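# Pack four cartons flat into the blue container

## Task

Get every one of the four cartons into the blue container, each resting flat on the container's floor with the same face on top as it had at the start. Each must stay put on its own, not because the robot is holding it. Finish by switching suction off and pulling both arms away.

## Robot and tools

ROBOT. Two arms, left_arm and right_arm, each ending in a vacuum suction cup (no fingers). Each wrist carries a camera: cam_left_wrist and cam_right_wrist, both 672x504 pixels. The controlled point of each arm is its cup point, the center of the cup's rim when nothing touches it. The cup opens along the cup point's own +z axis. About 4 cm back from the rim the tool widens, with its body and camera sticking out up to roughly 9 cm sideways, so leave room around it.

FRAME. All positions and orientations are in one shared scene frame: origin on the table surface midway between the arm bases, +z up, +x pointing away from the robot over the table, and left_arm on the +y side. The arm names do not correspond to left or right in any image. Positions are in metres; orientations are quaternions written w first (qw, qx, qy, qz). Reported cup positions can be a little off, worse at long reach.

THE 16-NUMBER ROW. Every command that moves an arm uses one flat list of 16 numbers covering both arms: left_arm x, y, z, qw, qx, qy, qz, suction, then right_arm x, y, z, qw, qx, qy, qz, suction. The pose parts are absolute targets for each cup point in the scene frame, not offsets. A target more than 0.6 m from the arm's last reported position along any of its cup axes is refused. Suction is a number in [-1, 1]: above 0.01 means on, 0.01 or less means off, and it keeps its last value; resending 0 is an actual off command. To hold an arm still, repeat its full pose from the last result; to keep an orientation, repeat the same quaternion you intend rather than a drifted reported one. Each control step the commanded pose is limited to 100 mm and 16 degrees from the measured one, and motion trails commands by about 0.17 s; position wins over orientation if both cannot be met.

TOOLS.
- execute_actions: actions is a list with zero or one entry. An empty list just reports the state. An entry with rows (1 to 15 rows, each a 16-number row) and steps (1 to 15, default 15) plays one row per 1/30 s step, repeating the last row if rows run out. An entry with only steps (up to 300) waits that many steps counted from the previous result, including your thinking time. pictures (true/false) chooses whether images come back. After a short action an arm keeps going only to its last clipped pose, so check the result and send the remainder.
- move: target is one 16-number row. Each cup point travels in a straight line to its target, turning the short way; both paths finish together, lasting 0.5 to 10 s (cut off at 10 s). speed is the top path speed in m/s, 0.002 to 0.5, default 0.25, with rotation capped at twice that in rad/s. Suction values are applied at the start. stop_force (N, 13 to 80, shared by both arms, not allowed in the first 0.2 s of a scene) ends an arm's path once its wrist sensor feels that much extra push against the motion for two steps; the arm then backs up to where it was two steps earlier and holds. Use it only with slow, non-rotating approaches; leave it out when lifting away from a surface the cup rests on. An arm whose target is within 1.5 mm and 0.5 degrees of its current pose only stops at sensor saturation. The result adds a move: line with the ending (done, off_target, moving, held, fault, contact) and limits (paced means the pose was clipped; held means some steps were blocked), plus each cup point's distance from its target.
- wait: seconds from 0 to 10; the robot gets nothing new meanwhile.
- zoom_image: camera (cam_left_wrist or cam_right_wrist) and region [x0, y0, x1, y1] in image pixels, origin top-left, no larger than 504 by 504.
- finished_scene: scene is the integer number of the current scene; it ends and grades that scene and cannot be undone.

READING RESULTS. The state line gives each cup point's position, quaternion and velocities. A Hand target line shows what each arm is currently driving toward. pose unreachable means a clearance check altered or blocked that arm's command; HELD marks steps where your row was not applied. suction_measured shows vacuum: near 0 means no seal, 0.83 or more means an airtight grip; part_present turns 1 at 0.50 and back to 0 below 0.45. Wrist force and torque are in each end effector's own axes, pointing from the contact back into the arm, with offsets up to about 5.5 N, noise up to about 3.4 N, and saturation near 100 N. Joint torque readings are unreliable for judging contact. MOTOR HOT appears at 70 °C; at 85 °C an OVER-TEMPERATURE FAULT brakes that arm for a while.

PICKING AND PLACING. Turn suction on and press the 36 mm rim onto a flat, smooth part of the carton so it contacts all around, away from edges, seams and holes. Under vacuum the cup shortens, so the carton sits up to about 12 mm nearer the tool than the cup point suggests; vacuum alone may lift a nearby object. To release, set the carton down on its support, switch suction off, and move at least 15 mm away before assuming it is free. If the cup seals on the table, switch suction off to free it.

AVOID. Arms are stiff: aiming even slightly past a firm contact can trigger a fault. A joint reaching its load limit (shoulder 310, elbow 141, wrists 50.7 N m) or 150 N of external force stops that arm for 10 s. Do not let the arms collide or press on each other, do not knock anything off the table, and avoid drops, slips and hard impacts. Loose objects may occasionally get a small shove, so recheck positions.

Each tool is called after ">>>" as name(argument=value, ...), one argument or row to a line, values as JSON.

## Session

>>> execute_actions(
  actions=[],
)

Scene clock: 0.00 s of 6000.00 s.
left_arm: end_effector_position=(+0.5808, +0.6565, +0.1997) suction_measured=0.01 part_present=0 end_effector_quat_wxyz=(+0.000, -0.246, +0.969, +0.000) end_effector_velocity=(+0.000, -0.000, +0.000) end_effector_angular_velocity=(-0.001, -0.001, -0.002) | right_arm: end_effector_position=(+0.5734, -0.3945, +0.1996) suction_measured=0.00 part_present=0 end_effector_quat_wxyz=(-0.000, +0.188, +0.982, +0.001) end_effector_velocity=(-0.000, -0.000, +0.000) end_effector_angular_velocity=(+0.000, -0.000, +0.000)
Joint positions: left_arm=[-0.281 -1.557  2.143 -2.158 -1.57   2.339] | right_arm=[-0.279 -1.557  2.143 -2.157 -1.569 -2.897]
Joint velocities: left_arm=[-0.     0.    -0.001 -0.    -0.     0.002] | right_arm=[-0. -0.  0.  0.  0. -0.]
Joint torques (N m, as the arm reports them, + toward a larger angle): no reading
Wrist force (N, on the end effector, along its own x y z axes, offset not removed): no reading
Wrist torque (N m, same axes, about the end effector's origin, offset not removed): no reading
Hand target (left_arm): +0.581, +0.657, +0.200; +0.000, -0.246, +0.969, +0.000
Hand target (right_arm): +0.573, -0.394, +0.200; -0.000, +0.188, +0.982, +0.001

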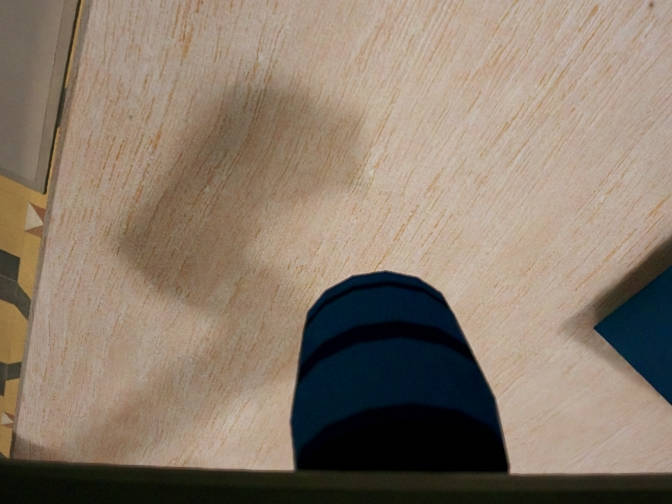

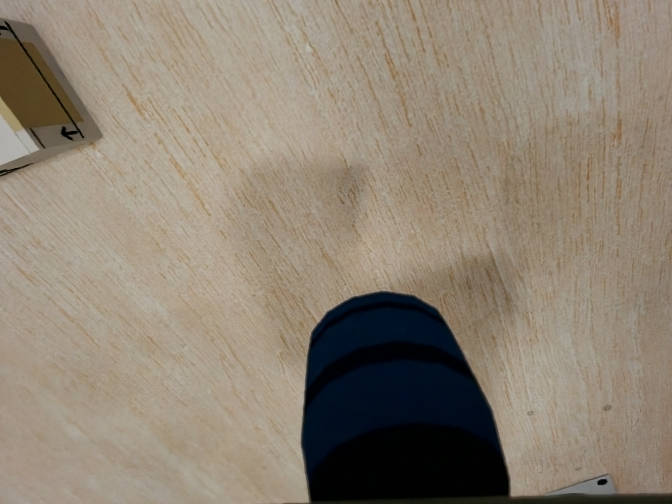

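>>> move(
  target=[0.6,0.45,0.5,0,-0.246,0.969,0,0,0.6,-0.3,0.5,0,0.188,0.982,0,0],
  speed=0.4,
)

Scene clock: 7.53 s of 6000.00 s.
left_arm: end_effector_position=(+0.5995, +0.4503, +0.4999) suction_measured=0.01 part_present=0 end_effector_quat_wxyz=(+0.000, -0.246, +0.969, -0.000) end_effector_velocity=(+0.001, -0.001, +0.002) end_effector_angular_velocity=(+0.002, +0.000, +0.001) | right_arm: end_effector_position=(+0.5993, -0.3000, +0.4999) suction_measured=0.00 part_present=0 end_effector_quat_wxyz=(-0.000, +0.188, +0.982, -0.000) end_effector_velocity=(+0.000, +0.000, +0.001) end_effector_angular_velocity=(-0.001, +0.003, -0.000)
Joint positions: left_arm=[-0.563 -1.618  1.645 -1.598 -1.571  2.057] | right_arm=[-0.126 -1.635  1.66  -1.596 -1.571 -2.744]
Joint velocities: left_arm=[-0.001  0.002 -0.005  0.004  0.001 -0.002] | right_arm=[ 0.001  0.002 -0.004  0.005 -0.001  0.001]
Joint torques (N m, as the arm reports them, + toward a larger angle): left_arm=[-23.93 -29.22 -55.97  -0.08   1.55  -3.51] | right_arm=[ 12.62 -34.47 -53.6   -0.35  -2.4    2.33]
Wrist force (N, on the end effector, along its own x y z axes, offset not removed): left_arm=[-1.2 -4.0 -3.3] | right_arm=[0.8 0.9 2.5]
Wrist torque (N m, same axes, about the end effector's origin, offset not removed): left_arm=[-0.61 0.11 0.09] | right_arm=[0.02 -0.24 0.01]
Hand target (left_arm): +0.600, +0.450, +0.500; +0.000, -0.246, +0.969, -0.000
Hand target (right_arm): +0.599, -0.300, +0.500; -0.000, +0.188, +0.982, -0.000
Off the commanded pose (left_arm): 0.001 m, 0 deg.
Off the commanded pose (right_arm): 0.001 m, 0 deg.
After step 90, 2.87 s passed at rest.
move: done
camera_calibration (this result's frames):
cam_left_wrist: T_world_to_cam=[[0.513013, -0.858363, 0.00557023, 0.0804953], [-0.759209, -0.450705, 0.469538, 0.441635], [-0.400524, -0.245108, -0.882894, 0.872041], [0, 0, 0, 1]] pos_world=[0.643271, 0.481886, 0.562107]
cam_right_wrist: T_world_to_cam=[[-0.400658, -0.916048, 0.0181694, -0.0318294], [-0.821777, 0.368054, 0.434992, 0.413029], [-0.405161, 0.159352, -0.900251, 0.819056], [0, 0, 0, 1]] pos_world=[0.658515, -0.311692, 0.55827]

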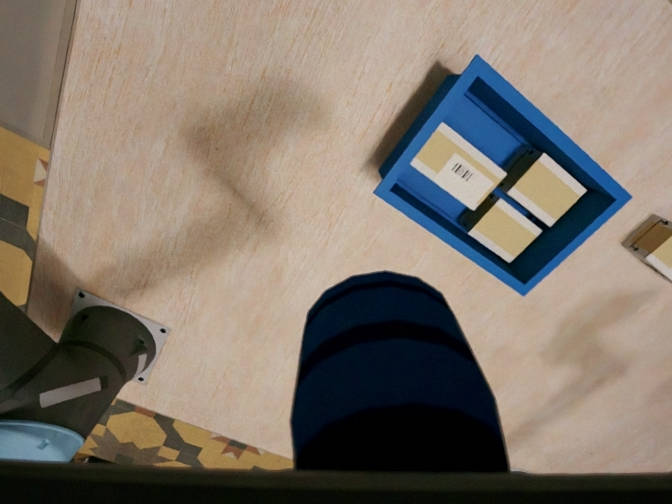

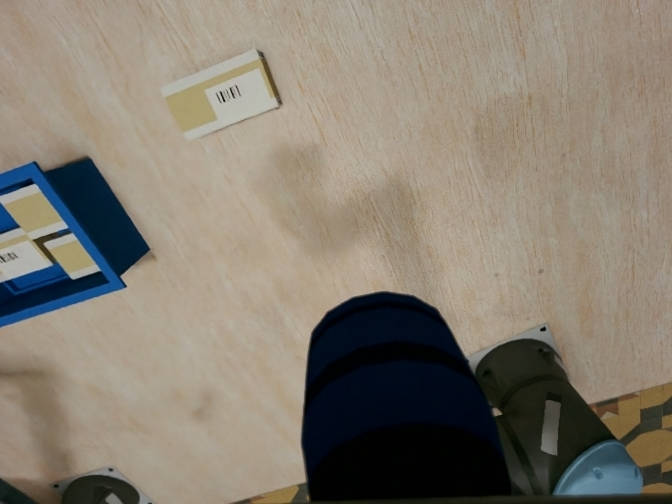

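>>> move(
  target=[0.606,0.15,0.4,0,-0.246,0.969,0,0,0.654,-0.2,0.33,0,0.188,0.982,0,0],
  speed=0.4,
)

Scene clock: 19.03 s of 6000.00 s.
left_arm: end_effector_position=(+0.6059, +0.1502, +0.4002) suction_measured=0.01 part_present=0 end_effector_quat_wxyz=(-0.000, -0.246, +0.969, -0.000) end_effector_velocity=(-0.000, -0.003, -0.001) end_effector_angular_velocity=(-0.002, +0.003, +0.000) | right_arm: end_effector_position=(+0.6539, -0.2000, +0.3301) suction_measured=0.00 part_present=0 end_effector_quat_wxyz=(-0.000, +0.188, +0.982, -0.000) end_effector_velocity=(+0.001, +0.001, -0.001) end_effector_angular_velocity=(+0.000, -0.001, +0.001)
Joint positions: left_arm=[-0.859 -1.347  1.523 -1.748 -1.571  1.761] | right_arm=[ 0.011 -1.445  1.767 -1.892 -1.571 -2.607]
Joint velocities: left_arm=[-0.001  0.003 -0.003 -0.    -0.003 -0.001] | right_arm=[ 0.001  0.002 -0.001 -0.001 -0.     0.001]
Joint torques (N m, as the arm reports them, + toward a larger angle): left_arm=[-16.1  -48.31 -54.56  -7.21   1.61  -3.59] | right_arm=[  9.07 -43.57 -53.01  -7.79  -2.     1.85]
Wrist force (N, on the end effector, along its own x y z axes, offset not removed): left_arm=[-5.0 -3.2 -2.5] | right_arm=[2.0 2.9 3.5]
Wrist torque (N m, same axes, about the end effector's origin, offset not removed): left_arm=[-0.37 0.72 0.04] | right_arm=[0.24 -0.55 0.05]
Hand target (left_arm): +0.606, +0.150, +0.400; -0.000, -0.246, +0.969, -0.000
Hand target (right_arm): +0.654, -0.200, +0.330; -0.000, +0.188, +0.982, -0.000
Off the commanded pose (left_arm): 0.000 m, 0 deg.
Off the commanded pose (right_arm): 0.000 m, 0 deg.
After step 90, 6.97 s passed at rest.
move: done
camera_calibration (this result's frames):
cam_left_wrist: T_world_to_cam=[[0.513032, -0.858352, 0.00549852, -0.179785], [-0.759134, -0.450721, 0.469645, 0.357905], [-0.400642, -0.245117, -0.882838, 0.713081], [0, 0, 0, 1]] pos_world=[0.649624, 0.181784, 0.462435]
cam_right_wrist: T_world_to_cam=[[-0.400664, -0.916043, 0.0182725, 0.0846807], [-0.821712, 0.368084, 0.435091, 0.494826], [-0.405288, 0.15931, -0.900201, 0.672403], [0, 0, 0, 1]] pos_world=[0.71305, -0.211687, 0.388457]

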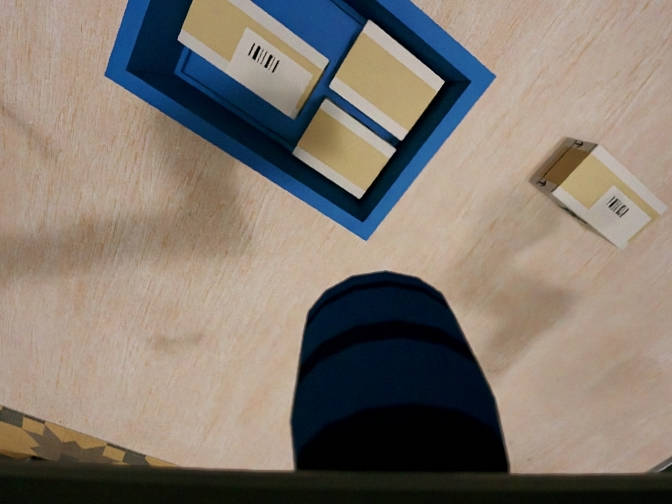

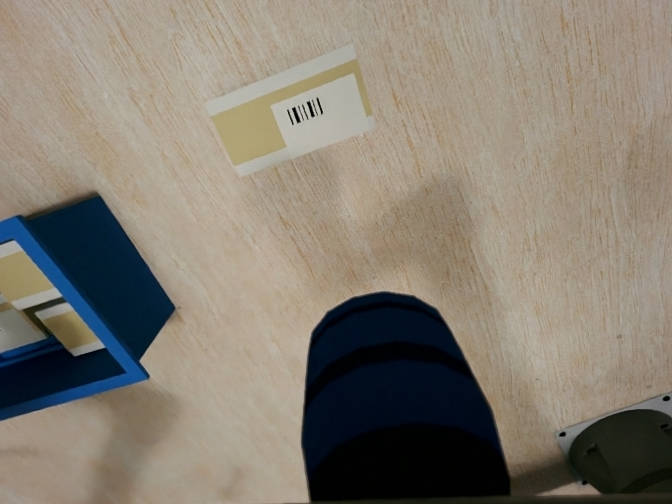

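>>> move(
  target=[0.69,0.25,0.36,0,-0.246,0.969,0,0,0.654,-0.2,0.33,0,0.188,0.982,0,0],
  speed=0.4,
)

>>> zoom_image(
  camera="cam_left_wrist",
  region=[100,0,604,330],
)

Scene clock: 27.60 s of 6000.00 s.
left_arm: end_effector_position=(+0.6899, +0.2497, +0.3601) suction_measured=0.01 part_present=0 end_effector_quat_wxyz=(+0.000, -0.246, +0.969, +0.000) end_effector_velocity=(+0.002, +0.002, -0.001) end_effector_angular_velocity=(-0.001, +0.000, -0.000) | right_arm: end_effector_position=(+0.6540, -0.2000, +0.3300) suction_measured=0.00 part_present=0 end_effector_quat_wxyz=(-0.000, +0.188, +0.982, -0.000) end_effector_velocity=(-0.000, +0.000, +0.000) end_effector_angular_velocity=(-0.000, +0.000, +0.000)
Joint positions: left_arm=[-0.702 -1.311  1.55  -1.809 -1.571  1.918] | right_arm=[ 0.011 -1.444  1.767 -1.893 -1.571 -2.607]
Joint velocities: left_arm=[ 0.003  0.001 -0.001 -0.001 -0.001  0.003] | right_arm=[ 0.    -0.001  0.     0.001 -0.     0.   ]
Joint torques (N m, as the arm reports them, + toward a larger angle): left_arm=[ 24.64 -54.25 -55.29  -7.48  -1.94   4.22] | right_arm=[ -9.34 -68.7  -39.74  -7.45  -0.89  -2.09]
Wrist force (N, on the end effector, along its own x y z axes, offset not removed): left_arm=[-4.2 0.4 0.4] | right_arm=[1.8 3.3 1.8]
Wrist torque (N m, same axes, about the end effector's origin, offset not removed): left_arm=[0.33 0.53 -0.01] | right_arm=[0.29 -0.42 0.12]
Hand target (left_arm): +0.690, +0.250, +0.360; +0.000, -0.246, +0.969, +0.000
Hand target (right_arm): +0.654, -0.200, +0.330; -0.000, +0.188, +0.982, +0.000
Off the commanded pose (left_arm): 0.000 m, 0 deg.
Off the commanded pose (right_arm): 0.000 m, 0 deg.
After step 90, 4.50 s passed at rest.
move: done
camera_calibration (this result's frames):
cam_left_wrist: T_world_to_cam=[[0.513061, -0.858337, 0.00506413, -0.137103], [-0.759088, -0.450966, 0.469484, 0.485445], [-0.400692, -0.244718, -0.882927, 0.735666], [0, 0, 0, 1]] pos_world=[0.733613, 0.28127, 0.422325]
cam_right_wrist: T_world_to_cam=[[-0.400666, -0.916044, 0.0181377, 0.0847764], [-0.821829, 0.368068, 0.434883, 0.495117], [-0.405048, 0.159337, -0.900304, 0.672247], [0, 0, 0, 1]] pos_world=[0.713161, -0.211692, 0.388371]

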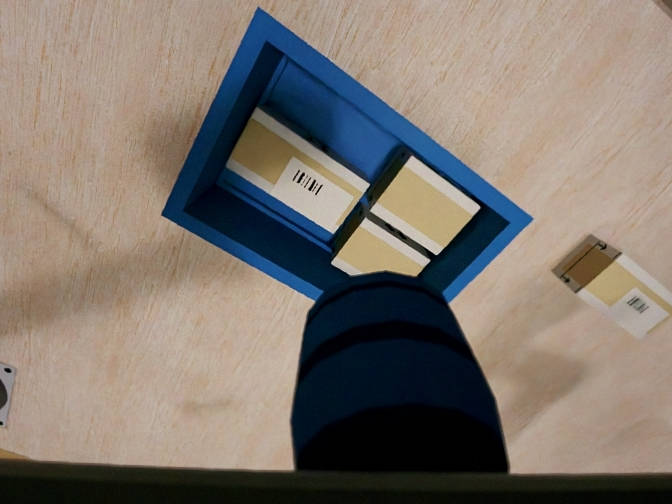

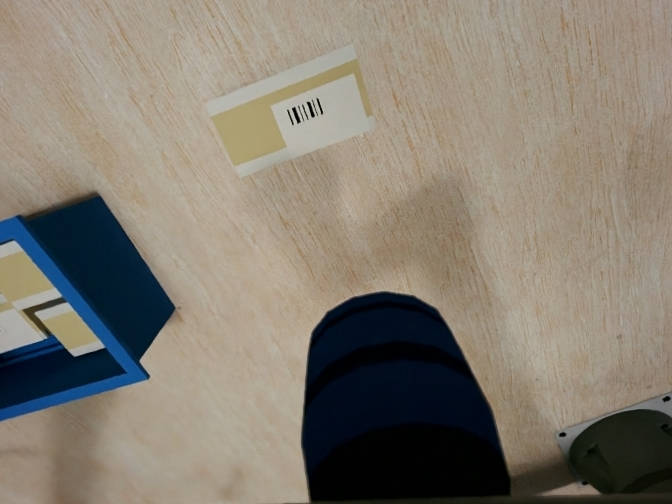

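Region (100, 0, 604, 330) of cam_left_wrist's 672x504 image, scaled by 1.000; it fills the top 330 rows of this view, and the rest is white.

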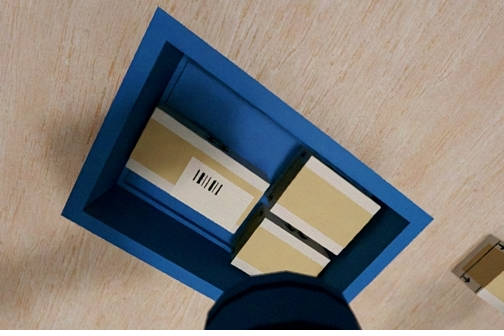

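>>> move(
  target=[0.643,0.261,0.17,0,0.084,0.996,0,0,0.704,-0.173,0.11,0,0.965,0.262,0,0],
  speed=0.3,
)

>>> move(
  target=[0.643,0.261,0.085,0,0.084,0.996,0,1,0.704,-0.173,0.085,0,0.965,0.262,0,1],
  speed=0.08,
)

>>> move(
  target=[0.643,0.261,0.05,0,0.084,0.996,0,1,0.704,-0.173,0.05,0,0.965,0.262,0,1],
  speed=0.01,
  stop_force=15,
)

Scene clock: 118.63 s of 6000.00 s.
left_arm: end_effector_position=(+0.6432, +0.2609, +0.1700) suction_measured=0.01 part_present=0 end_effector_quat_wxyz=(+0.000, +0.084, +0.996, -0.000) end_effector_velocity=(-0.000, -0.000, -0.001) end_effector_angular_velocity=(-0.001, +0.000, -0.003) | right_arm: end_effector_position=(+0.7041, -0.1729, +0.1101) suction_measured=0.00 part_present=0 end_effector_quat_wxyz=(-0.000, +0.965, +0.263, -0.000) end_effector_velocity=(+0.000, -0.000, -0.001) end_effector_angular_velocity=(-0.001, +0.000, -0.014)
Joint positions: left_arm=[-0.73  -1.257  1.842 -2.156 -1.571  2.554] | right_arm=[ 0.035 -1.18   1.861 -2.251 -1.571 -0.352]
Joint velocities: left_arm=[-0.     0.     0.001 -0.002 -0.001  0.003] | right_arm=[-0.     0.002  0.    -0.002 -0.001  0.014]
Joint torques (N m, as the arm reports them, + toward a larger angle): left_arm=[-18.39 -52.29 -24.85  -7.04  -1.72   3.91] | right_arm=[ 11.37 -59.27 -32.44  -7.6   -1.89   1.93]
Wrist force (N, on the end effector, along its own x y z axes, offset not removed): left_arm=[-3.3 1.3 -0.2] | right_arm=[3.1 0.2 2.2]
Wrist torque (N m, same axes, about the end effector's origin, offset not removed): left_arm=[0.27 0.36 0.28] | right_arm=[-0.14 -0.64 0.04]
Hand target (left_arm): +0.643, +0.261, +0.170; +0.000, +0.084, +0.996, -0.000
Hand target (right_arm): +0.704, -0.173, +0.110; -0.000, +0.965, +0.262, -0.000
Off the commanded pose (left_arm): 0.000 m, 0 deg.
Off the commanded pose (right_arm): 0.000 m, 0 deg.
After step 90, 83.73 s passed at rest.
move: done
camera_calibration (this result's frames):
cam_left_wrist: T_world_to_cam=[[-0.126055, -0.99201, 0.0052162, 0.343302], [-0.875547, 0.113725, 0.469558, 0.471865], [-0.466399, 0.0546232, -0.882886, 0.516074], [0, 0, 0, 1]] pos_world=[0.697112, 0.258706, 0.232276]
cam_right_wrist: T_world_to_cam=[[-0.477346, 0.878527, 0.0182153, 0.497944], [0.794999, 0.422945, 0.434849, -0.506991], [0.374323, 0.222055, -0.900319, -0.0477141], [0, 0, 0, 1]] pos_world=[0.658609, -0.212433, 0.168436]

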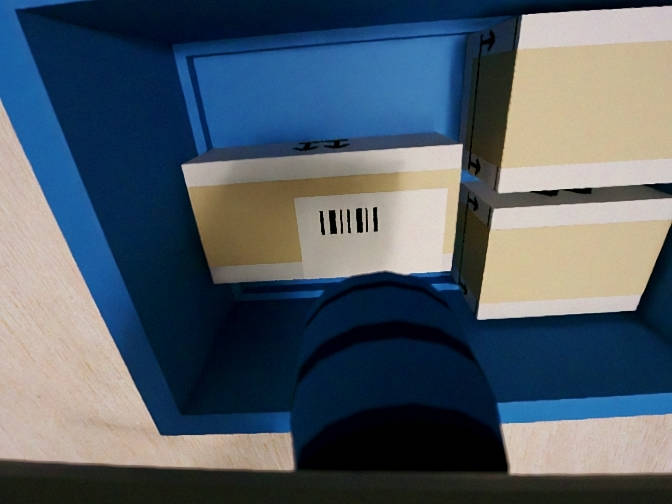

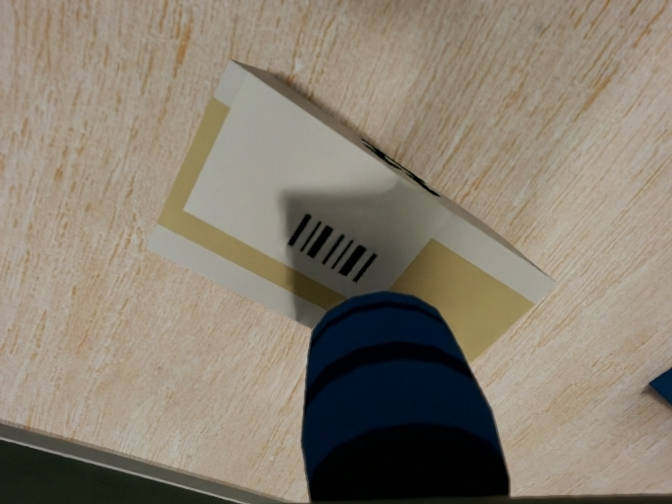

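Scene clock: 120.17 s of 6000.00 s.
left_arm: end_effector_position=(+0.6430, +0.2609, +0.0852) suction_measured=0.01 part_present=0 end_effector_quat_wxyz=(-0.000, +0.084, +0.996, -0.000) end_effector_velocity=(+0.000, -0.000, -0.002) end_effector_angular_velocity=(+0.000, -0.001, -0.001) | right_arm: end_effector_position=(+0.7040, -0.1730, +0.0851) suction_measured=0.00 part_present=0 end_effector_quat_wxyz=(-0.000, +0.965, +0.262, +0.000) end_effector_velocity=(+0.000, +0.000, +0.001) end_effector_angular_velocity=(+0.000, -0.002, +0.001)
Joint positions: left_arm=[-0.73  -1.168  1.899 -2.302 -1.571  2.555] | right_arm=[ 0.035 -1.153  1.876 -2.294 -1.571 -0.35 ]
Joint velocities: left_arm=[-0.     0.003  0.001 -0.004  0.001  0.001] | right_arm=[ 0.    -0.001  0.    -0.002 -0.    -0.   ]
Joint torques (N m, as the arm reports them, + toward a larger angle): left_arm=[-11.84 -50.95 -22.53  -7.36  -1.3    3.72] | right_arm=[ -6.72 -60.43 -30.42  -7.7   -1.82   1.5 ]
Wrist force (N, on the end effector, along its own x y z axes, offset not removed): left_arm=[-5.4 0.7 -1.4] | right_arm=[0.1 0.4 3.0]
Wrist torque (N m, same axes, about the end effector's origin, offset not removed): left_arm=[-0.06 0.74 0.22] | right_arm=[-0.20 -0.19 -0.01]
Hand target (left_arm): +0.643, +0.261, +0.085; -0.000, +0.084, +0.996, +0.000
Hand target (right_arm): +0.704, -0.173, +0.085; -0.000, +0.965, +0.262, -0.000
Off the commanded pose (left_arm): 0.000 m, 0 deg.
Off the commanded pose (right_arm): 0.000 m, 0 deg.
move: done
camera_calibration (this result's frames):
cam_left_wrist: T_world_to_cam=[[-0.126466, -0.991957, 0.00521248, 0.34402], [-0.875493, 0.114085, 0.469571, 0.511419], [-0.466389, 0.0548212, -0.88288, 0.441062], [0, 0, 0, 1]] pos_world=[0.696957, 0.258728, 0.147464]
cam_right_wrist: T_world_to_cam=[[-0.476029, 0.879243, 0.0181142, 0.497634], [0.795599, 0.421785, 0.434879, -0.496615], [0.374724, 0.221427, -0.900307, -0.0705423], [0, 0, 0, 1]] pos_world=[0.658429, -0.212457, 0.143443]

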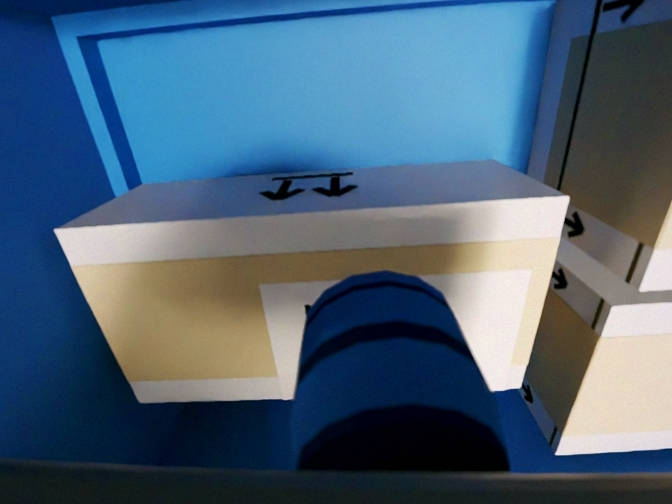

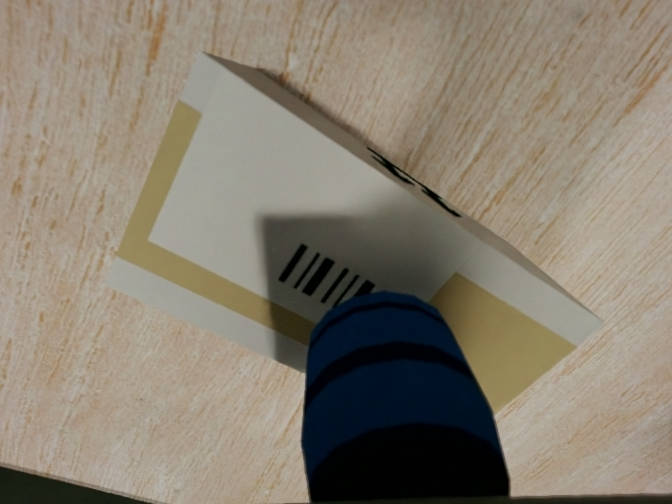

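Scene clock: 123.90 s of 6000.00 s.
left_arm: end_effector_position=(+0.6430, +0.2610, +0.0502) suction_measured=0.91 part_present=1 end_effector_quat_wxyz=(-0.000, +0.084, +0.996, +0.000) end_effector_velocity=(-0.000, -0.001, -0.002) end_effector_angular_velocity=(-0.002, +0.001, +0.000) | right_arm: end_effector_position=(+0.7040, -0.1730, +0.0502) suction_measured=0.88 part_present=1 end_effector_quat_wxyz=(+0.000, +0.965, +0.262, -0.000) end_effector_velocity=(+0.000, +0.000, -0.002) end_effector_angular_velocity=(+0.000, -0.001, -0.000)
Joint positions: left_arm=[-0.73  -1.127  1.917 -2.361 -1.571  2.555] | right_arm=[ 0.035 -1.112  1.893 -2.352 -1.571 -0.35 ]
Joint velocities: left_arm=[ 0.     0.003  0.001 -0.004 -0.002 -0.   ] | right_arm=[-0.     0.002  0.001 -0.003  0.    -0.   ]
Joint torques (N m, as the arm reports them, + toward a larger angle): left_arm=[ 15.03 -59.68 -20.02  -7.83   0.57   3.85] | right_arm=[ -6.27 -65.51 -29.11  -8.31  -1.71   2.17]
Wrist force (N, on the end effector, along its own x y z axes, offset not removed): left_arm=[-0.8 1.5 3.4] | right_arm=[0.1 0.7 6.7]
Wrist torque (N m, same axes, about the end effector's origin, offset not removed): left_arm=[0.38 0.01 0.09] | right_arm=[-0.17 -0.15 0.06]
Hand target (left_arm): +0.643, +0.261, +0.050; -0.000, +0.084, +0.996, +0.000
Hand target (right_arm): +0.704, -0.173, +0.050; -0.000, +0.965, +0.262, -0.000
Off the commanded pose (left_arm): 0.000 m, 0 deg.
Off the commanded pose (right_arm): 0.000 m, 0 deg.
move: done
camera_calibration (this result's frames):
cam_left_wrist: T_world_to_cam=[[-0.126469, -0.991957, 0.00520201, 0.344234], [-0.875487, 0.114082, 0.469583, 0.527808], [-0.4664, 0.0548332, -0.882873, 0.410157], [0, 0, 0, 1]] pos_world=[0.696921, 0.258762, 0.112476]
cam_right_wrist: T_world_to_cam=[[-0.476023, 0.879246, 0.0181157, 0.498265], [0.795608, 0.421781, 0.434867, -0.481483], [0.374715, 0.22142, -0.900312, -0.101885], [0, 0, 0, 1]] pos_world=[0.658435, -0.212458, 0.108627]

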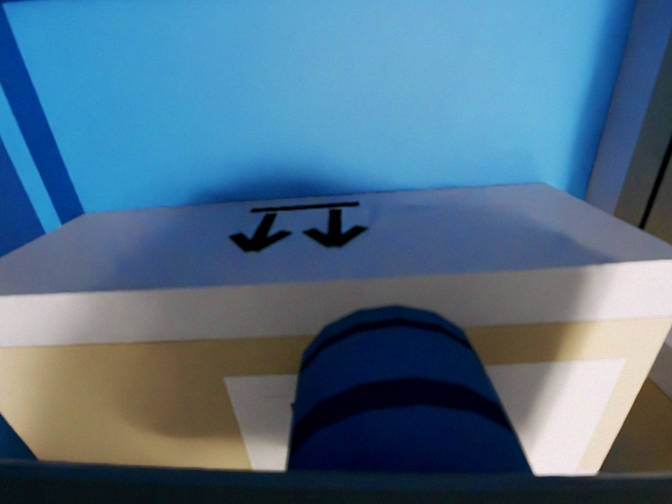

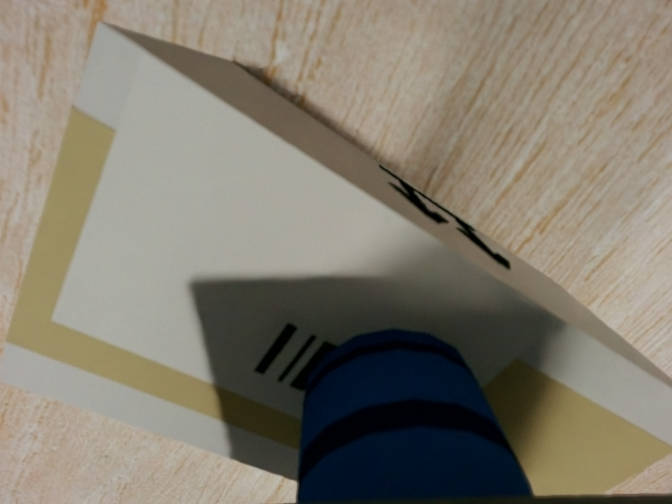

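>>> move(
  target=[0.643,0.261,0.057,0,0.084,0.996,0,1,0.704,-0.173,0.21,0,0.965,0.262,0,1],
  speed=0.15,
)

>>> move(
  target=[0.603,0.263,0.057,0,0.084,0.996,0,1,0.704,-0.15,0.21,0,0.965,0.262,0,1],
  speed=0.015,
  stop_force=13,
)

Scene clock: 144.00 s of 6000.00 s.
left_arm: end_effector_position=(+0.6430, +0.2610, +0.0570) suction_measured=0.91 part_present=1 end_effector_quat_wxyz=(+0.000, +0.084, +0.996, +0.000) end_effector_velocity=(-0.000, -0.000, +0.000) end_effector_angular_velocity=(-0.001, +0.001, +0.001) | right_arm: end_effector_position=(+0.7038, -0.1730, +0.2098) suction_measured=0.88 part_present=1 end_effector_quat_wxyz=(+0.000, +0.965, +0.262, +0.000) end_effector_velocity=(-0.000, +0.000, +0.002) end_effector_angular_velocity=(-0.000, +0.001, +0.000)
Joint positions: left_arm=[-0.73  -1.135  1.914 -2.35  -1.571  2.555] | right_arm=[ 0.035 -1.275  1.786 -2.082 -1.571 -0.35 ]
Joint velocities: left_arm=[-0.    -0.     0.     0.    -0.001 -0.001] | right_arm=[ 0.    -0.002 -0.003  0.005  0.    -0.   ]
Joint torques (N m, as the arm reports them, + toward a larger angle): left_arm=[ 21.07 -96.81 -45.24  -0.1    1.44   3.85] | right_arm=[ -7.82 -82.11 -50.71  -1.62   1.17  -2.07]
Wrist force (N, on the end effector, along its own x y z axes, offset not removed): left_arm=[6.0 -0.2 -2.9] | right_arm=[0.8 1.7 5.3]
Wrist torque (N m, same axes, about the end effector's origin, offset not removed): left_arm=[-0.02 -1.17 0.18] | right_arm=[0.05 -0.34 0.11]
Hand target (left_arm): +0.643, +0.261, +0.057; +0.000, +0.084, +0.996, -0.000
Hand target (right_arm): +0.704, -0.173, +0.210; +0.000, +0.965, +0.262, +0.000
Off the commanded pose (left_arm): 0.000 m, 0 deg.
Off the commanded pose (right_arm): 0.000 m, 0 deg.
After step 90, 15.50 s passed at rest.
move: done
camera_calibration (this result's frames):
cam_left_wrist: T_world_to_cam=[[-0.126441, -0.99196, 0.00519956, 0.344232], [-0.875503, 0.114058, 0.469559, 0.524642], [-0.466377, 0.0548194, -0.882886, 0.416089], [0, 0, 0, 1]] pos_world=[0.696905, 0.258815, 0.119218]
cam_right_wrist: T_world_to_cam=[[-0.476084, 0.879214, 0.0181045, 0.495291], [0.795563, 0.421833, 0.434898, -0.550656], [0.374731, 0.221451, -0.900298, 0.0418033], [0, 0, 0, 1]] pos_world=[0.658217, -0.212439, 0.268148]

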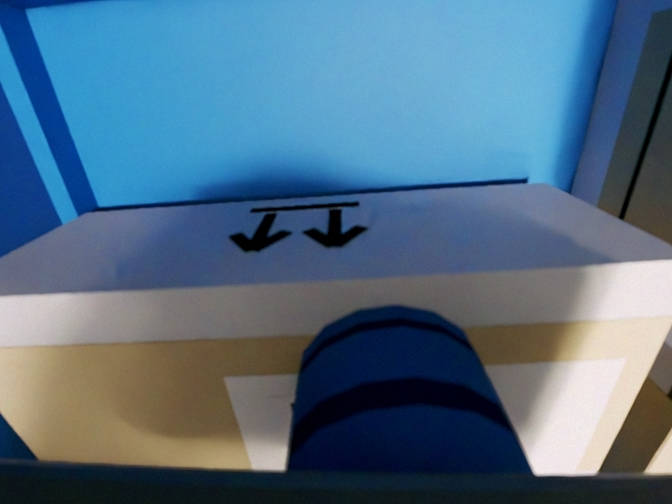

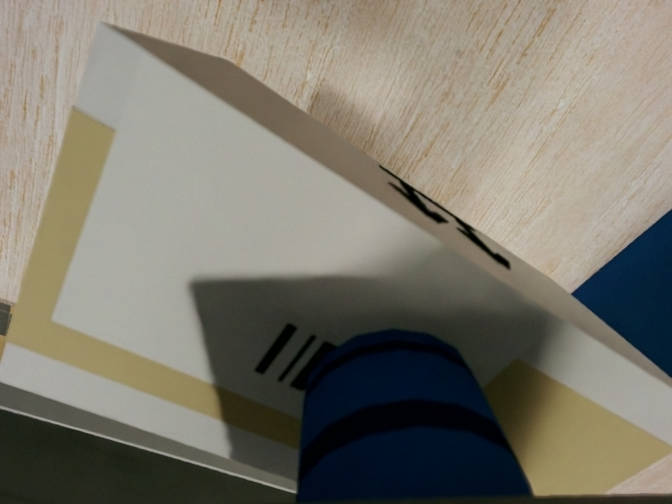

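Scene clock: 146.93 s of 6000.00 s.
left_arm: end_effector_position=(+0.6033, +0.2630, +0.0570) suction_measured=0.91 part_present=1 end_effector_quat_wxyz=(-0.000, +0.084, +0.996, -0.000) end_effector_velocity=(-0.002, -0.000, +0.000) end_effector_angular_velocity=(-0.000, -0.001, -0.000) | right_arm: end_effector_position=(+0.7039, -0.1502, +0.2100) suction_measured=0.88 part_present=1 end_effector_quat_wxyz=(-0.000, +0.965, +0.262, -0.000) end_effector_velocity=(+0.000, +0.001, -0.000) end_effector_angular_velocity=(-0.001, -0.000, -0.001)
Joint positions: left_arm=[-0.765 -1.179  1.985 -2.377 -1.571  2.52 ] | right_arm=[ 0.063 -1.262  1.767 -2.076 -1.571 -0.322]
Joint velocities: left_arm=[-0.002 -0.003  0.004 -0.002  0.001 -0.002] | right_arm=[ 0.001  0.002 -0.002  0.    -0.001  0.002]
Joint torques (N m, as the arm reports them, + toward a larger angle): left_arm=[-21.07 -89.83 -19.84  -6.96  -2.19  -2.92] | right_arm=[ 10.65 -62.98 -51.01  -0.92   1.35   1.76]
Wrist force (N, on the end effector, along its own x y z axes, offset not removed): left_arm=[-6.3 -3.9 -1.4] | right_arm=[-0.3 2.0 5.6]
Wrist torque (N m, same axes, about the end effector's origin, offset not removed): left_arm=[-0.50 0.53 0.04] | right_arm=[0.11 -0.20 0.07]
Hand target (left_arm): +0.603, +0.263, +0.057; +0.000, +0.084, +0.996, -0.000
Hand target (right_arm): +0.704, -0.150, +0.210; +0.000, +0.965, +0.262, -0.000
Off the commanded pose (left_arm): 0.000 m, 0 deg.
Off the commanded pose (right_arm): 0.000 m, 0 deg.
move: done
camera_calibration (this result's frames):
cam_left_wrist: T_world_to_cam=[[-0.126449, -0.991959, 0.00523489, 0.341192], [-0.875498, 0.114081, 0.469562, 0.48966], [-0.466384, 0.0547924, -0.882884, 0.39746], [0, 0, 0, 1]] pos_world=[0.657209, 0.26081, 0.119199]
cam_right_wrist: T_world_to_cam=[[-0.476027, 0.879244, 0.0181242, 0.475257], [0.795618, 0.421789, 0.43484, -0.560519], [0.374686, 0.221416, -0.900325, 0.036949], [0, 0, 0, 1]] pos_world=[0.65835, -0.189627, 0.268389]

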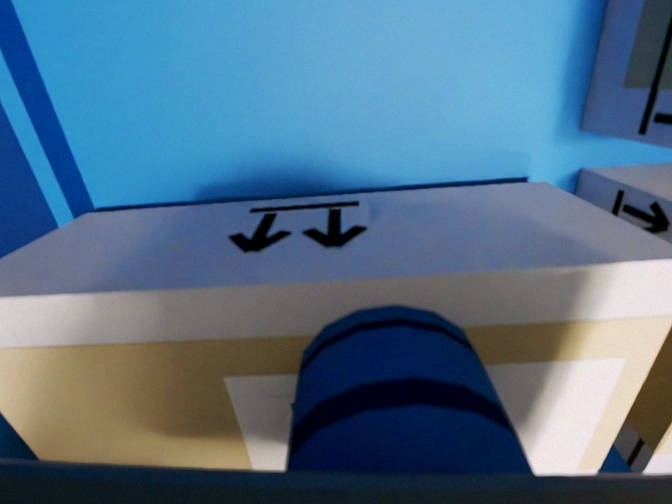

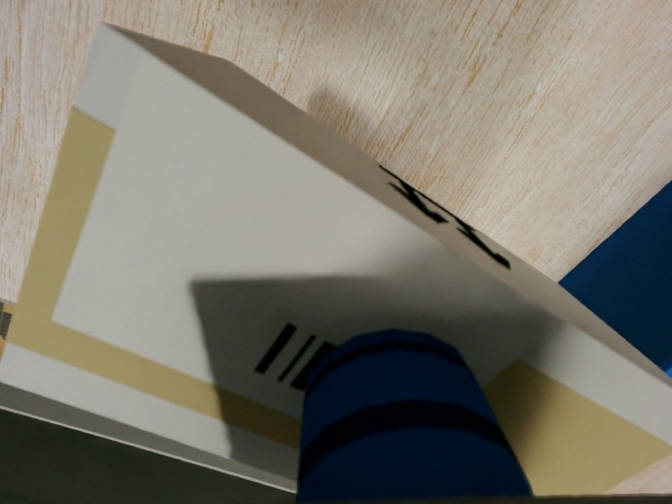

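>>> move(
  target=[0.604,0.263,0.051,0,0.084,0.996,0,1,0.704,-0.15,0.21,0,0.965,0.262,0,1],
  speed=0.02,
)

>>> move(
  target=[0.615,0.263,0.2,0,0.084,0.996,0,0,0.704,-0.15,0.21,0,0.965,0.262,0,1],
  speed=0.1,
)

Scene clock: 155.20 s of 6000.00 s.
left_arm: end_effector_position=(+0.6040, +0.2630, +0.0513) suction_measured=0.91 part_present=1 end_effector_quat_wxyz=(+0.000, +0.084, +0.996, -0.000) end_effector_velocity=(+0.000, +0.000, -0.002) end_effector_angular_velocity=(+0.000, -0.000, -0.000) | right_arm: end_effector_position=(+0.7040, -0.1500, +0.2100) suction_measured=0.88 part_present=1 end_effector_quat_wxyz=(-0.000, +0.965, +0.262, -0.000) end_effector_velocity=(+0.000, -0.001, -0.001) end_effector_angular_velocity=(-0.001, +0.001, -0.001)
Joint positions: left_arm=[-0.764 -1.171  1.987 -2.387 -1.571  2.521] | right_arm=[ 0.063 -1.261  1.767 -2.076 -1.571 -0.322]
Joint velocities: left_arm=[ 0.     0.003  0.    -0.003  0.     0.001] | right_arm=[-0.     0.001  0.    -0.    -0.001  0.   ]
Joint torques (N m, as the arm reports them, + toward a larger angle): left_arm=[ 21.45 -57.51 -20.36  -7.53  -0.08   3.8 ] | right_arm=[  6.4  -59.98 -51.02  -3.08   0.9    0.37]
Wrist force (N, on the end effector, along its own x y z axes, offset not removed): left_arm=[-0.4 -3.0 5.9] | right_arm=[0.6 2.7 6.8]
Wrist torque (N m, same axes, about the end effector's origin, offset not removed): left_arm=[-0.49 -0.03 0.18] | right_arm=[0.19 -0.25 0.08]
Hand target (left_arm): +0.604, +0.263, +0.051; -0.000, +0.084, +0.996, +0.000
Hand target (right_arm): +0.704, -0.150, +0.210; -0.000, +0.965, +0.262, -0.000
Off the commanded pose (left_arm): 0.000 m, 0 deg.
Off the commanded pose (right_arm): 0.000 m, 0 deg.
After step 90, 4.53 s passed at rest.
move: done
camera_calibration (this result's frames):
cam_left_wrist: T_world_to_cam=[[-0.126461, -0.991958, 0.00524093, 0.341287], [-0.8755, 0.114095, 0.469555, 0.492916], [-0.466377, 0.0547919, -0.882888, 0.392719], [0, 0, 0, 1]] pos_world=[0.657862, 0.260785, 0.113487]
cam_right_wrist: T_world_to_cam=[[-0.476025, 0.879245, 0.0181234, 0.47512], [0.795618, 0.421786, 0.434843, -0.560622], [0.374689, 0.221415, -0.900324, 0.0368881], [0, 0, 0, 1]] pos_world=[0.658388, -0.189452, 0.268383]

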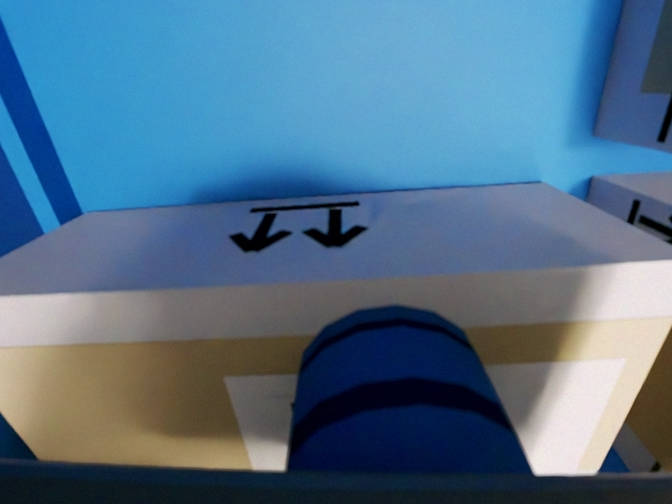

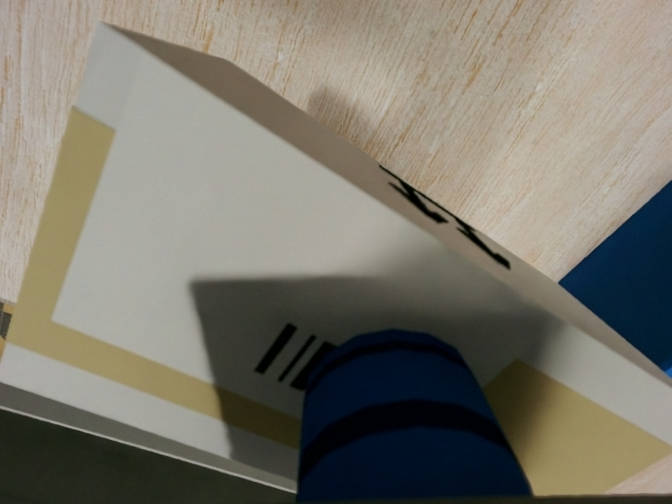

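Scene clock: 157.17 s of 6000.00 s.
left_arm: end_effector_position=(+0.6149, +0.2631, +0.1997) suction_measured=0.01 part_present=0 end_effector_quat_wxyz=(+0.000, +0.084, +0.996, +0.000) end_effector_velocity=(+0.000, +0.000, +0.003) end_effector_angular_velocity=(+0.001, -0.001, -0.002) | right_arm: end_effector_position=(+0.7040, -0.1500, +0.2100) suction_measured=0.88 part_present=1 end_effector_quat_wxyz=(+0.000, +0.965, +0.262, -0.000) end_effector_velocity=(+0.000, +0.000, -0.000) end_effector_angular_velocity=(+0.000, -0.000, +0.000)
Joint positions: left_arm=[-0.754 -1.321  1.868 -2.117 -1.571  2.531] | right_arm=[ 0.063 -1.261  1.767 -2.076 -1.571 -0.322]
Joint velocities: left_arm=[ 0.    -0.002 -0.003  0.005  0.001  0.002] | right_arm=[ 0.     0.001 -0.    -0.001  0.     0.   ]
Joint torques (N m, as the arm reports them, + toward a larger angle): left_arm=[ 20.45 -85.06 -50.71  -0.88   0.95   3.79] | right_arm=[ -2.32 -59.38 -51.23  -7.91   0.78  -1.97]
Wrist force (N, on the end effector, along its own x y z axes, offset not removed): left_arm=[-4.8 -3.3 -2.3] | right_arm=[0.7 2.6 7.4]
Wrist torque (N m, same axes, about the end effector's origin, offset not removed): left_arm=[-0.28 0.58 0.25] | right_arm=[0.17 -0.34 0.12]
Hand target (left_arm): +0.615, +0.263, +0.200; +0.000, +0.084, +0.996, +0.000
Hand target (right_arm): +0.704, -0.150, +0.210; -0.000, +0.965, +0.262, -0.000
Off the commanded pose (left_arm): 0.000 m, 0 deg.
Off the commanded pose (right_arm): 0.000 m, 0 deg.
move: done
camera_calibration (this result's frames):
cam_left_wrist: T_world_to_cam=[[-0.126442, -0.99196, 0.00518382, 0.342032], [-0.875515, 0.114053, 0.469537, 0.432751], [-0.466353, 0.0548309, -0.882898, 0.528872], [0, 0, 0, 1]] pos_world=[0.668769, 0.260927, 0.261974]
cam_right_wrist: T_world_to_cam=[[-0.476039, 0.879238, 0.0181196, 0.475131], [0.795606, 0.421797, 0.434854, -0.560619], [0.374697, 0.221423, -0.900319, 0.0368811], [0, 0, 0, 1]] pos_world=[0.658393, -0.189452, 0.268383]

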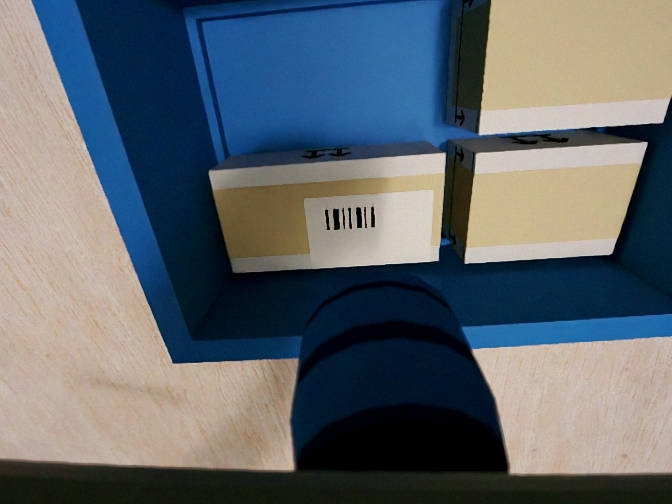

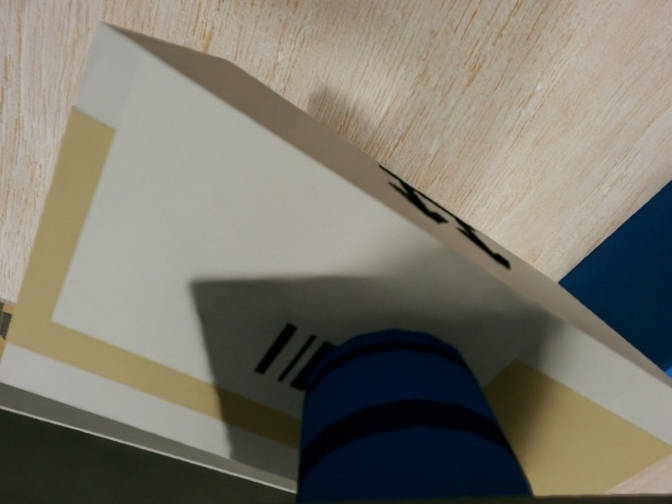

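>>> move(
  target=[0.55,0.6,0.3,0,0.084,0.996,0,0,0.69,-0.05,0.22,0,0.963,0.271,0,1],
  speed=0.3,
)

>>> move(
  target=[0.55,0.62,0.3,0,0.084,0.996,0,0,0.665,0.261,0.21,0,0.963,0.271,0,1],
  speed=0.2,
)

Scene clock: 173.03 s of 6000.00 s.
left_arm: end_effector_position=(+0.5501, +0.6000, +0.2997) suction_measured=0.01 part_present=0 end_effector_quat_wxyz=(-0.000, +0.084, +0.996, +0.000) end_effector_velocity=(+0.001, +0.002, +0.002) end_effector_angular_velocity=(-0.000, -0.002, -0.001) | right_arm: end_effector_position=(+0.6898, -0.0501, +0.2200) suction_measured=0.88 part_present=1 end_effector_quat_wxyz=(-0.000, +0.963, +0.271, -0.000) end_effector_velocity=(-0.001, +0.001, -0.000) end_effector_angular_velocity=(-0.001, +0.001, +0.001)
Joint positions: left_arm=[-0.389 -1.691  2.071 -1.95  -1.571  2.896] | right_arm=[ 0.184 -1.219  1.688 -2.04  -1.571 -0.219]
Joint velocities: left_arm=[ 0.003 -0.001 -0.002  0.002  0.     0.004] | right_arm=[ 0.001  0.    -0.     0.001 -0.001  0.001]
Joint torques (N m, as the arm reports them, + toward a larger angle): left_arm=[ 22.91 -59.29 -53.28   0.33  -1.94   3.59] | right_arm=[ 11.98 -67.26 -52.5   -1.03  -1.8    1.85]
Wrist force (N, on the end effector, along its own x y z axes, offset not removed): left_arm=[-2.9 0.7 -3.8] | right_arm=[-1.6 1.8 7.1]
Wrist torque (N m, same axes, about the end effector's origin, offset not removed): left_arm=[0.28 0.39 0.08] | right_arm=[0.07 0.08 0.10]
Hand target (left_arm): +0.550, +0.600, +0.300; -0.000, +0.084, +0.996, +0.000
Hand target (right_arm): +0.690, -0.050, +0.220; +0.000, +0.963, +0.271, -0.000
Off the commanded pose (left_arm): 0.000 m, 0 deg.
Off the commanded pose (right_arm): 0.000 m, 0 deg.
After step 90, 10.97 s passed at rest.
move: done
camera_calibration (this result's frames):
cam_left_wrist: T_world_to_cam=[[-0.126413, -0.991966, 0.00483202, 0.667546], [-0.875387, 0.113845, 0.469827, 0.290654], [-0.466602, 0.0551623, -0.882745, 0.568307], [0, 0, 0, 1]] pos_world=[0.603995, 0.597744, 0.361888]
cam_right_wrist: T_world_to_cam=[[-0.492117, 0.870339, 0.0181956, 0.390951], [0.787793, 0.436355, 0.434715, -0.589651], [0.370409, 0.228265, -0.900384, 0.0324208], [0, 0, 0, 1]] pos_world=[0.644908, -0.0903629, 0.278408]

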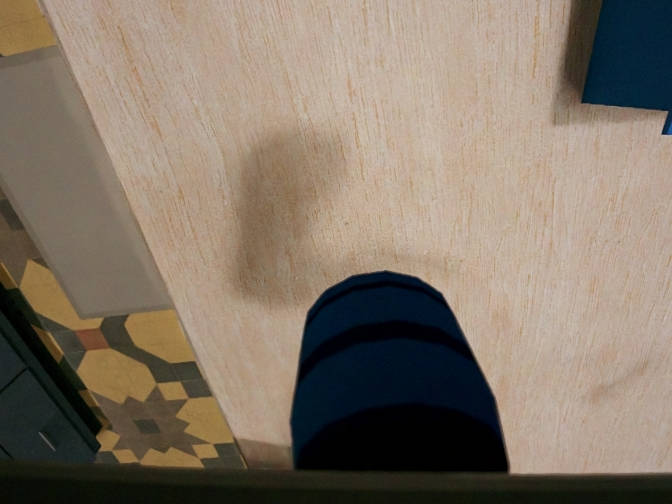

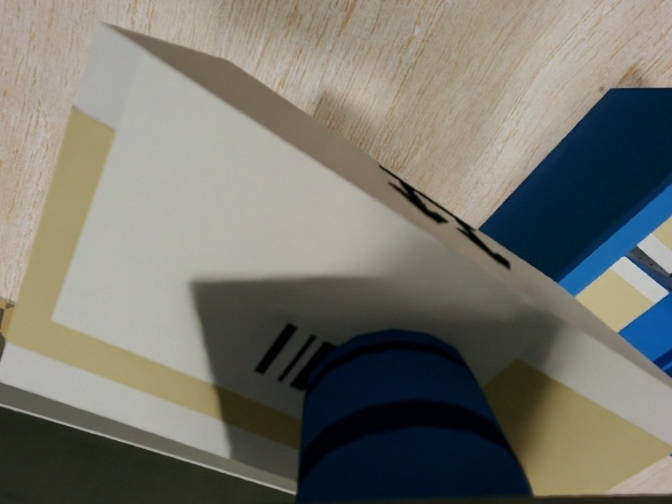

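Scene clock: 175.20 s of 6000.00 s.
left_arm: end_effector_position=(+0.5500, +0.6200, +0.3000) suction_measured=0.01 part_present=0 end_effector_quat_wxyz=(-0.000, +0.084, +0.996, +0.000) end_effector_velocity=(+0.001, +0.001, +0.001) end_effector_angular_velocity=(+0.002, -0.002, +0.000) | right_arm: end_effector_position=(+0.6643, +0.2606, +0.2101) suction_measured=0.88 part_present=1 end_effector_quat_wxyz=(+0.000, +0.963, +0.271, -0.000) end_effector_velocity=(-0.001, +0.003, +0.000) end_effector_angular_velocity=(-0.001, +0.001, +0.001)
Joint positions: left_arm=[-0.357 -1.696  2.074 -1.949 -1.571  2.928] | right_arm=[ 0.494 -0.944  1.281 -1.908 -1.571  0.091]
Joint velocities: left_arm=[ 0.     0.    -0.001 -0.     0.002 -0.   ] | right_arm=[ 0.003  0.004 -0.006  0.004 -0.     0.002]
Joint torques (N m, as the arm reports them, + toward a larger angle): left_arm=[ 21.44 -53.62 -29.29   0.02  -2.15   3.74] | right_arm=[ 13.58 -91.42 -52.54  -0.41  -2.19   1.52]
Wrist force (N, on the end effector, along its own x y z axes, offset not removed): left_arm=[-5.0 -0.1 0.2] | right_arm=[1.0 1.5 5.6]
Wrist torque (N m, same axes, about the end effector's origin, offset not removed): left_arm=[-0.02 0.69 0.18] | right_arm=[0.11 -0.28 0.10]
Hand target (left_arm): +0.550, +0.620, +0.300; -0.000, +0.084, +0.996, +0.000
Hand target (right_arm): +0.664, +0.261, +0.210; +0.000, +0.963, +0.271, -0.000
Off the commanded pose (left_arm): 0.000 m, 0 deg.
Off the commanded pose (right_arm): 0.001 m, 0 deg.
move: done
camera_calibration (this result's frames):
cam_left_wrist: T_world_to_cam=[[-0.126442, -0.991961, 0.00518008, 0.687307], [-0.875496, 0.114048, 0.469574, 0.288177], [-0.46639, 0.0548386, -0.882878, 0.567585], [0, 0, 0, 1]] pos_world=[0.603919, 0.61779, 0.362227]
cam_right_wrist: T_world_to_cam=[[-0.492129, 0.870335, 0.0180922, 0.108256], [0.787853, 0.436457, 0.434503, -0.700827], [0.370267, 0.228085, -0.900488, -0.0378183], [0, 0, 0, 1]] pos_world=[0.619427, 0.220287, 0.268498]

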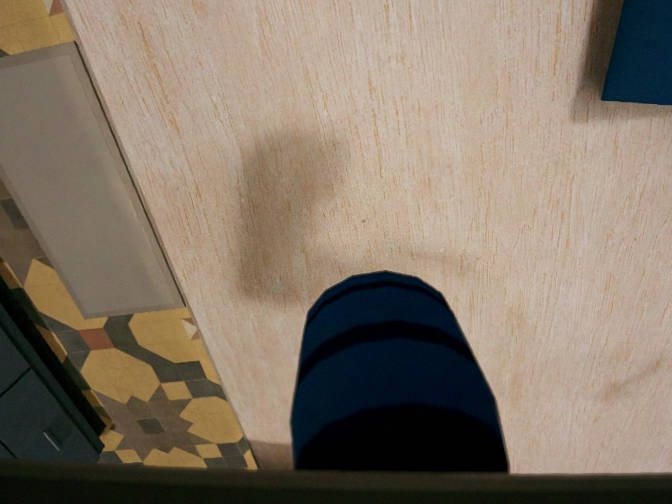

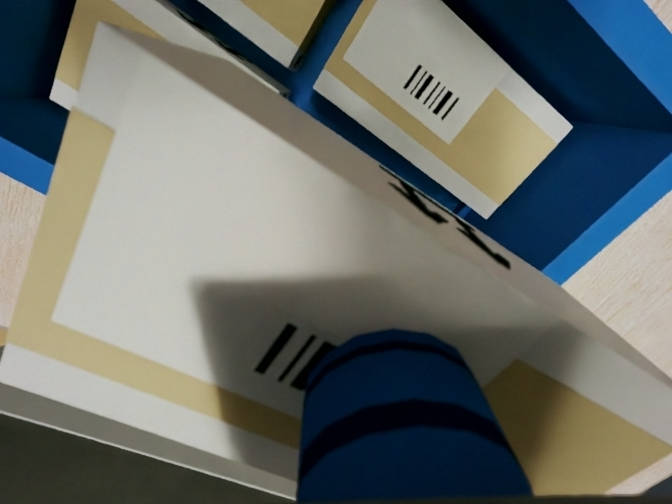

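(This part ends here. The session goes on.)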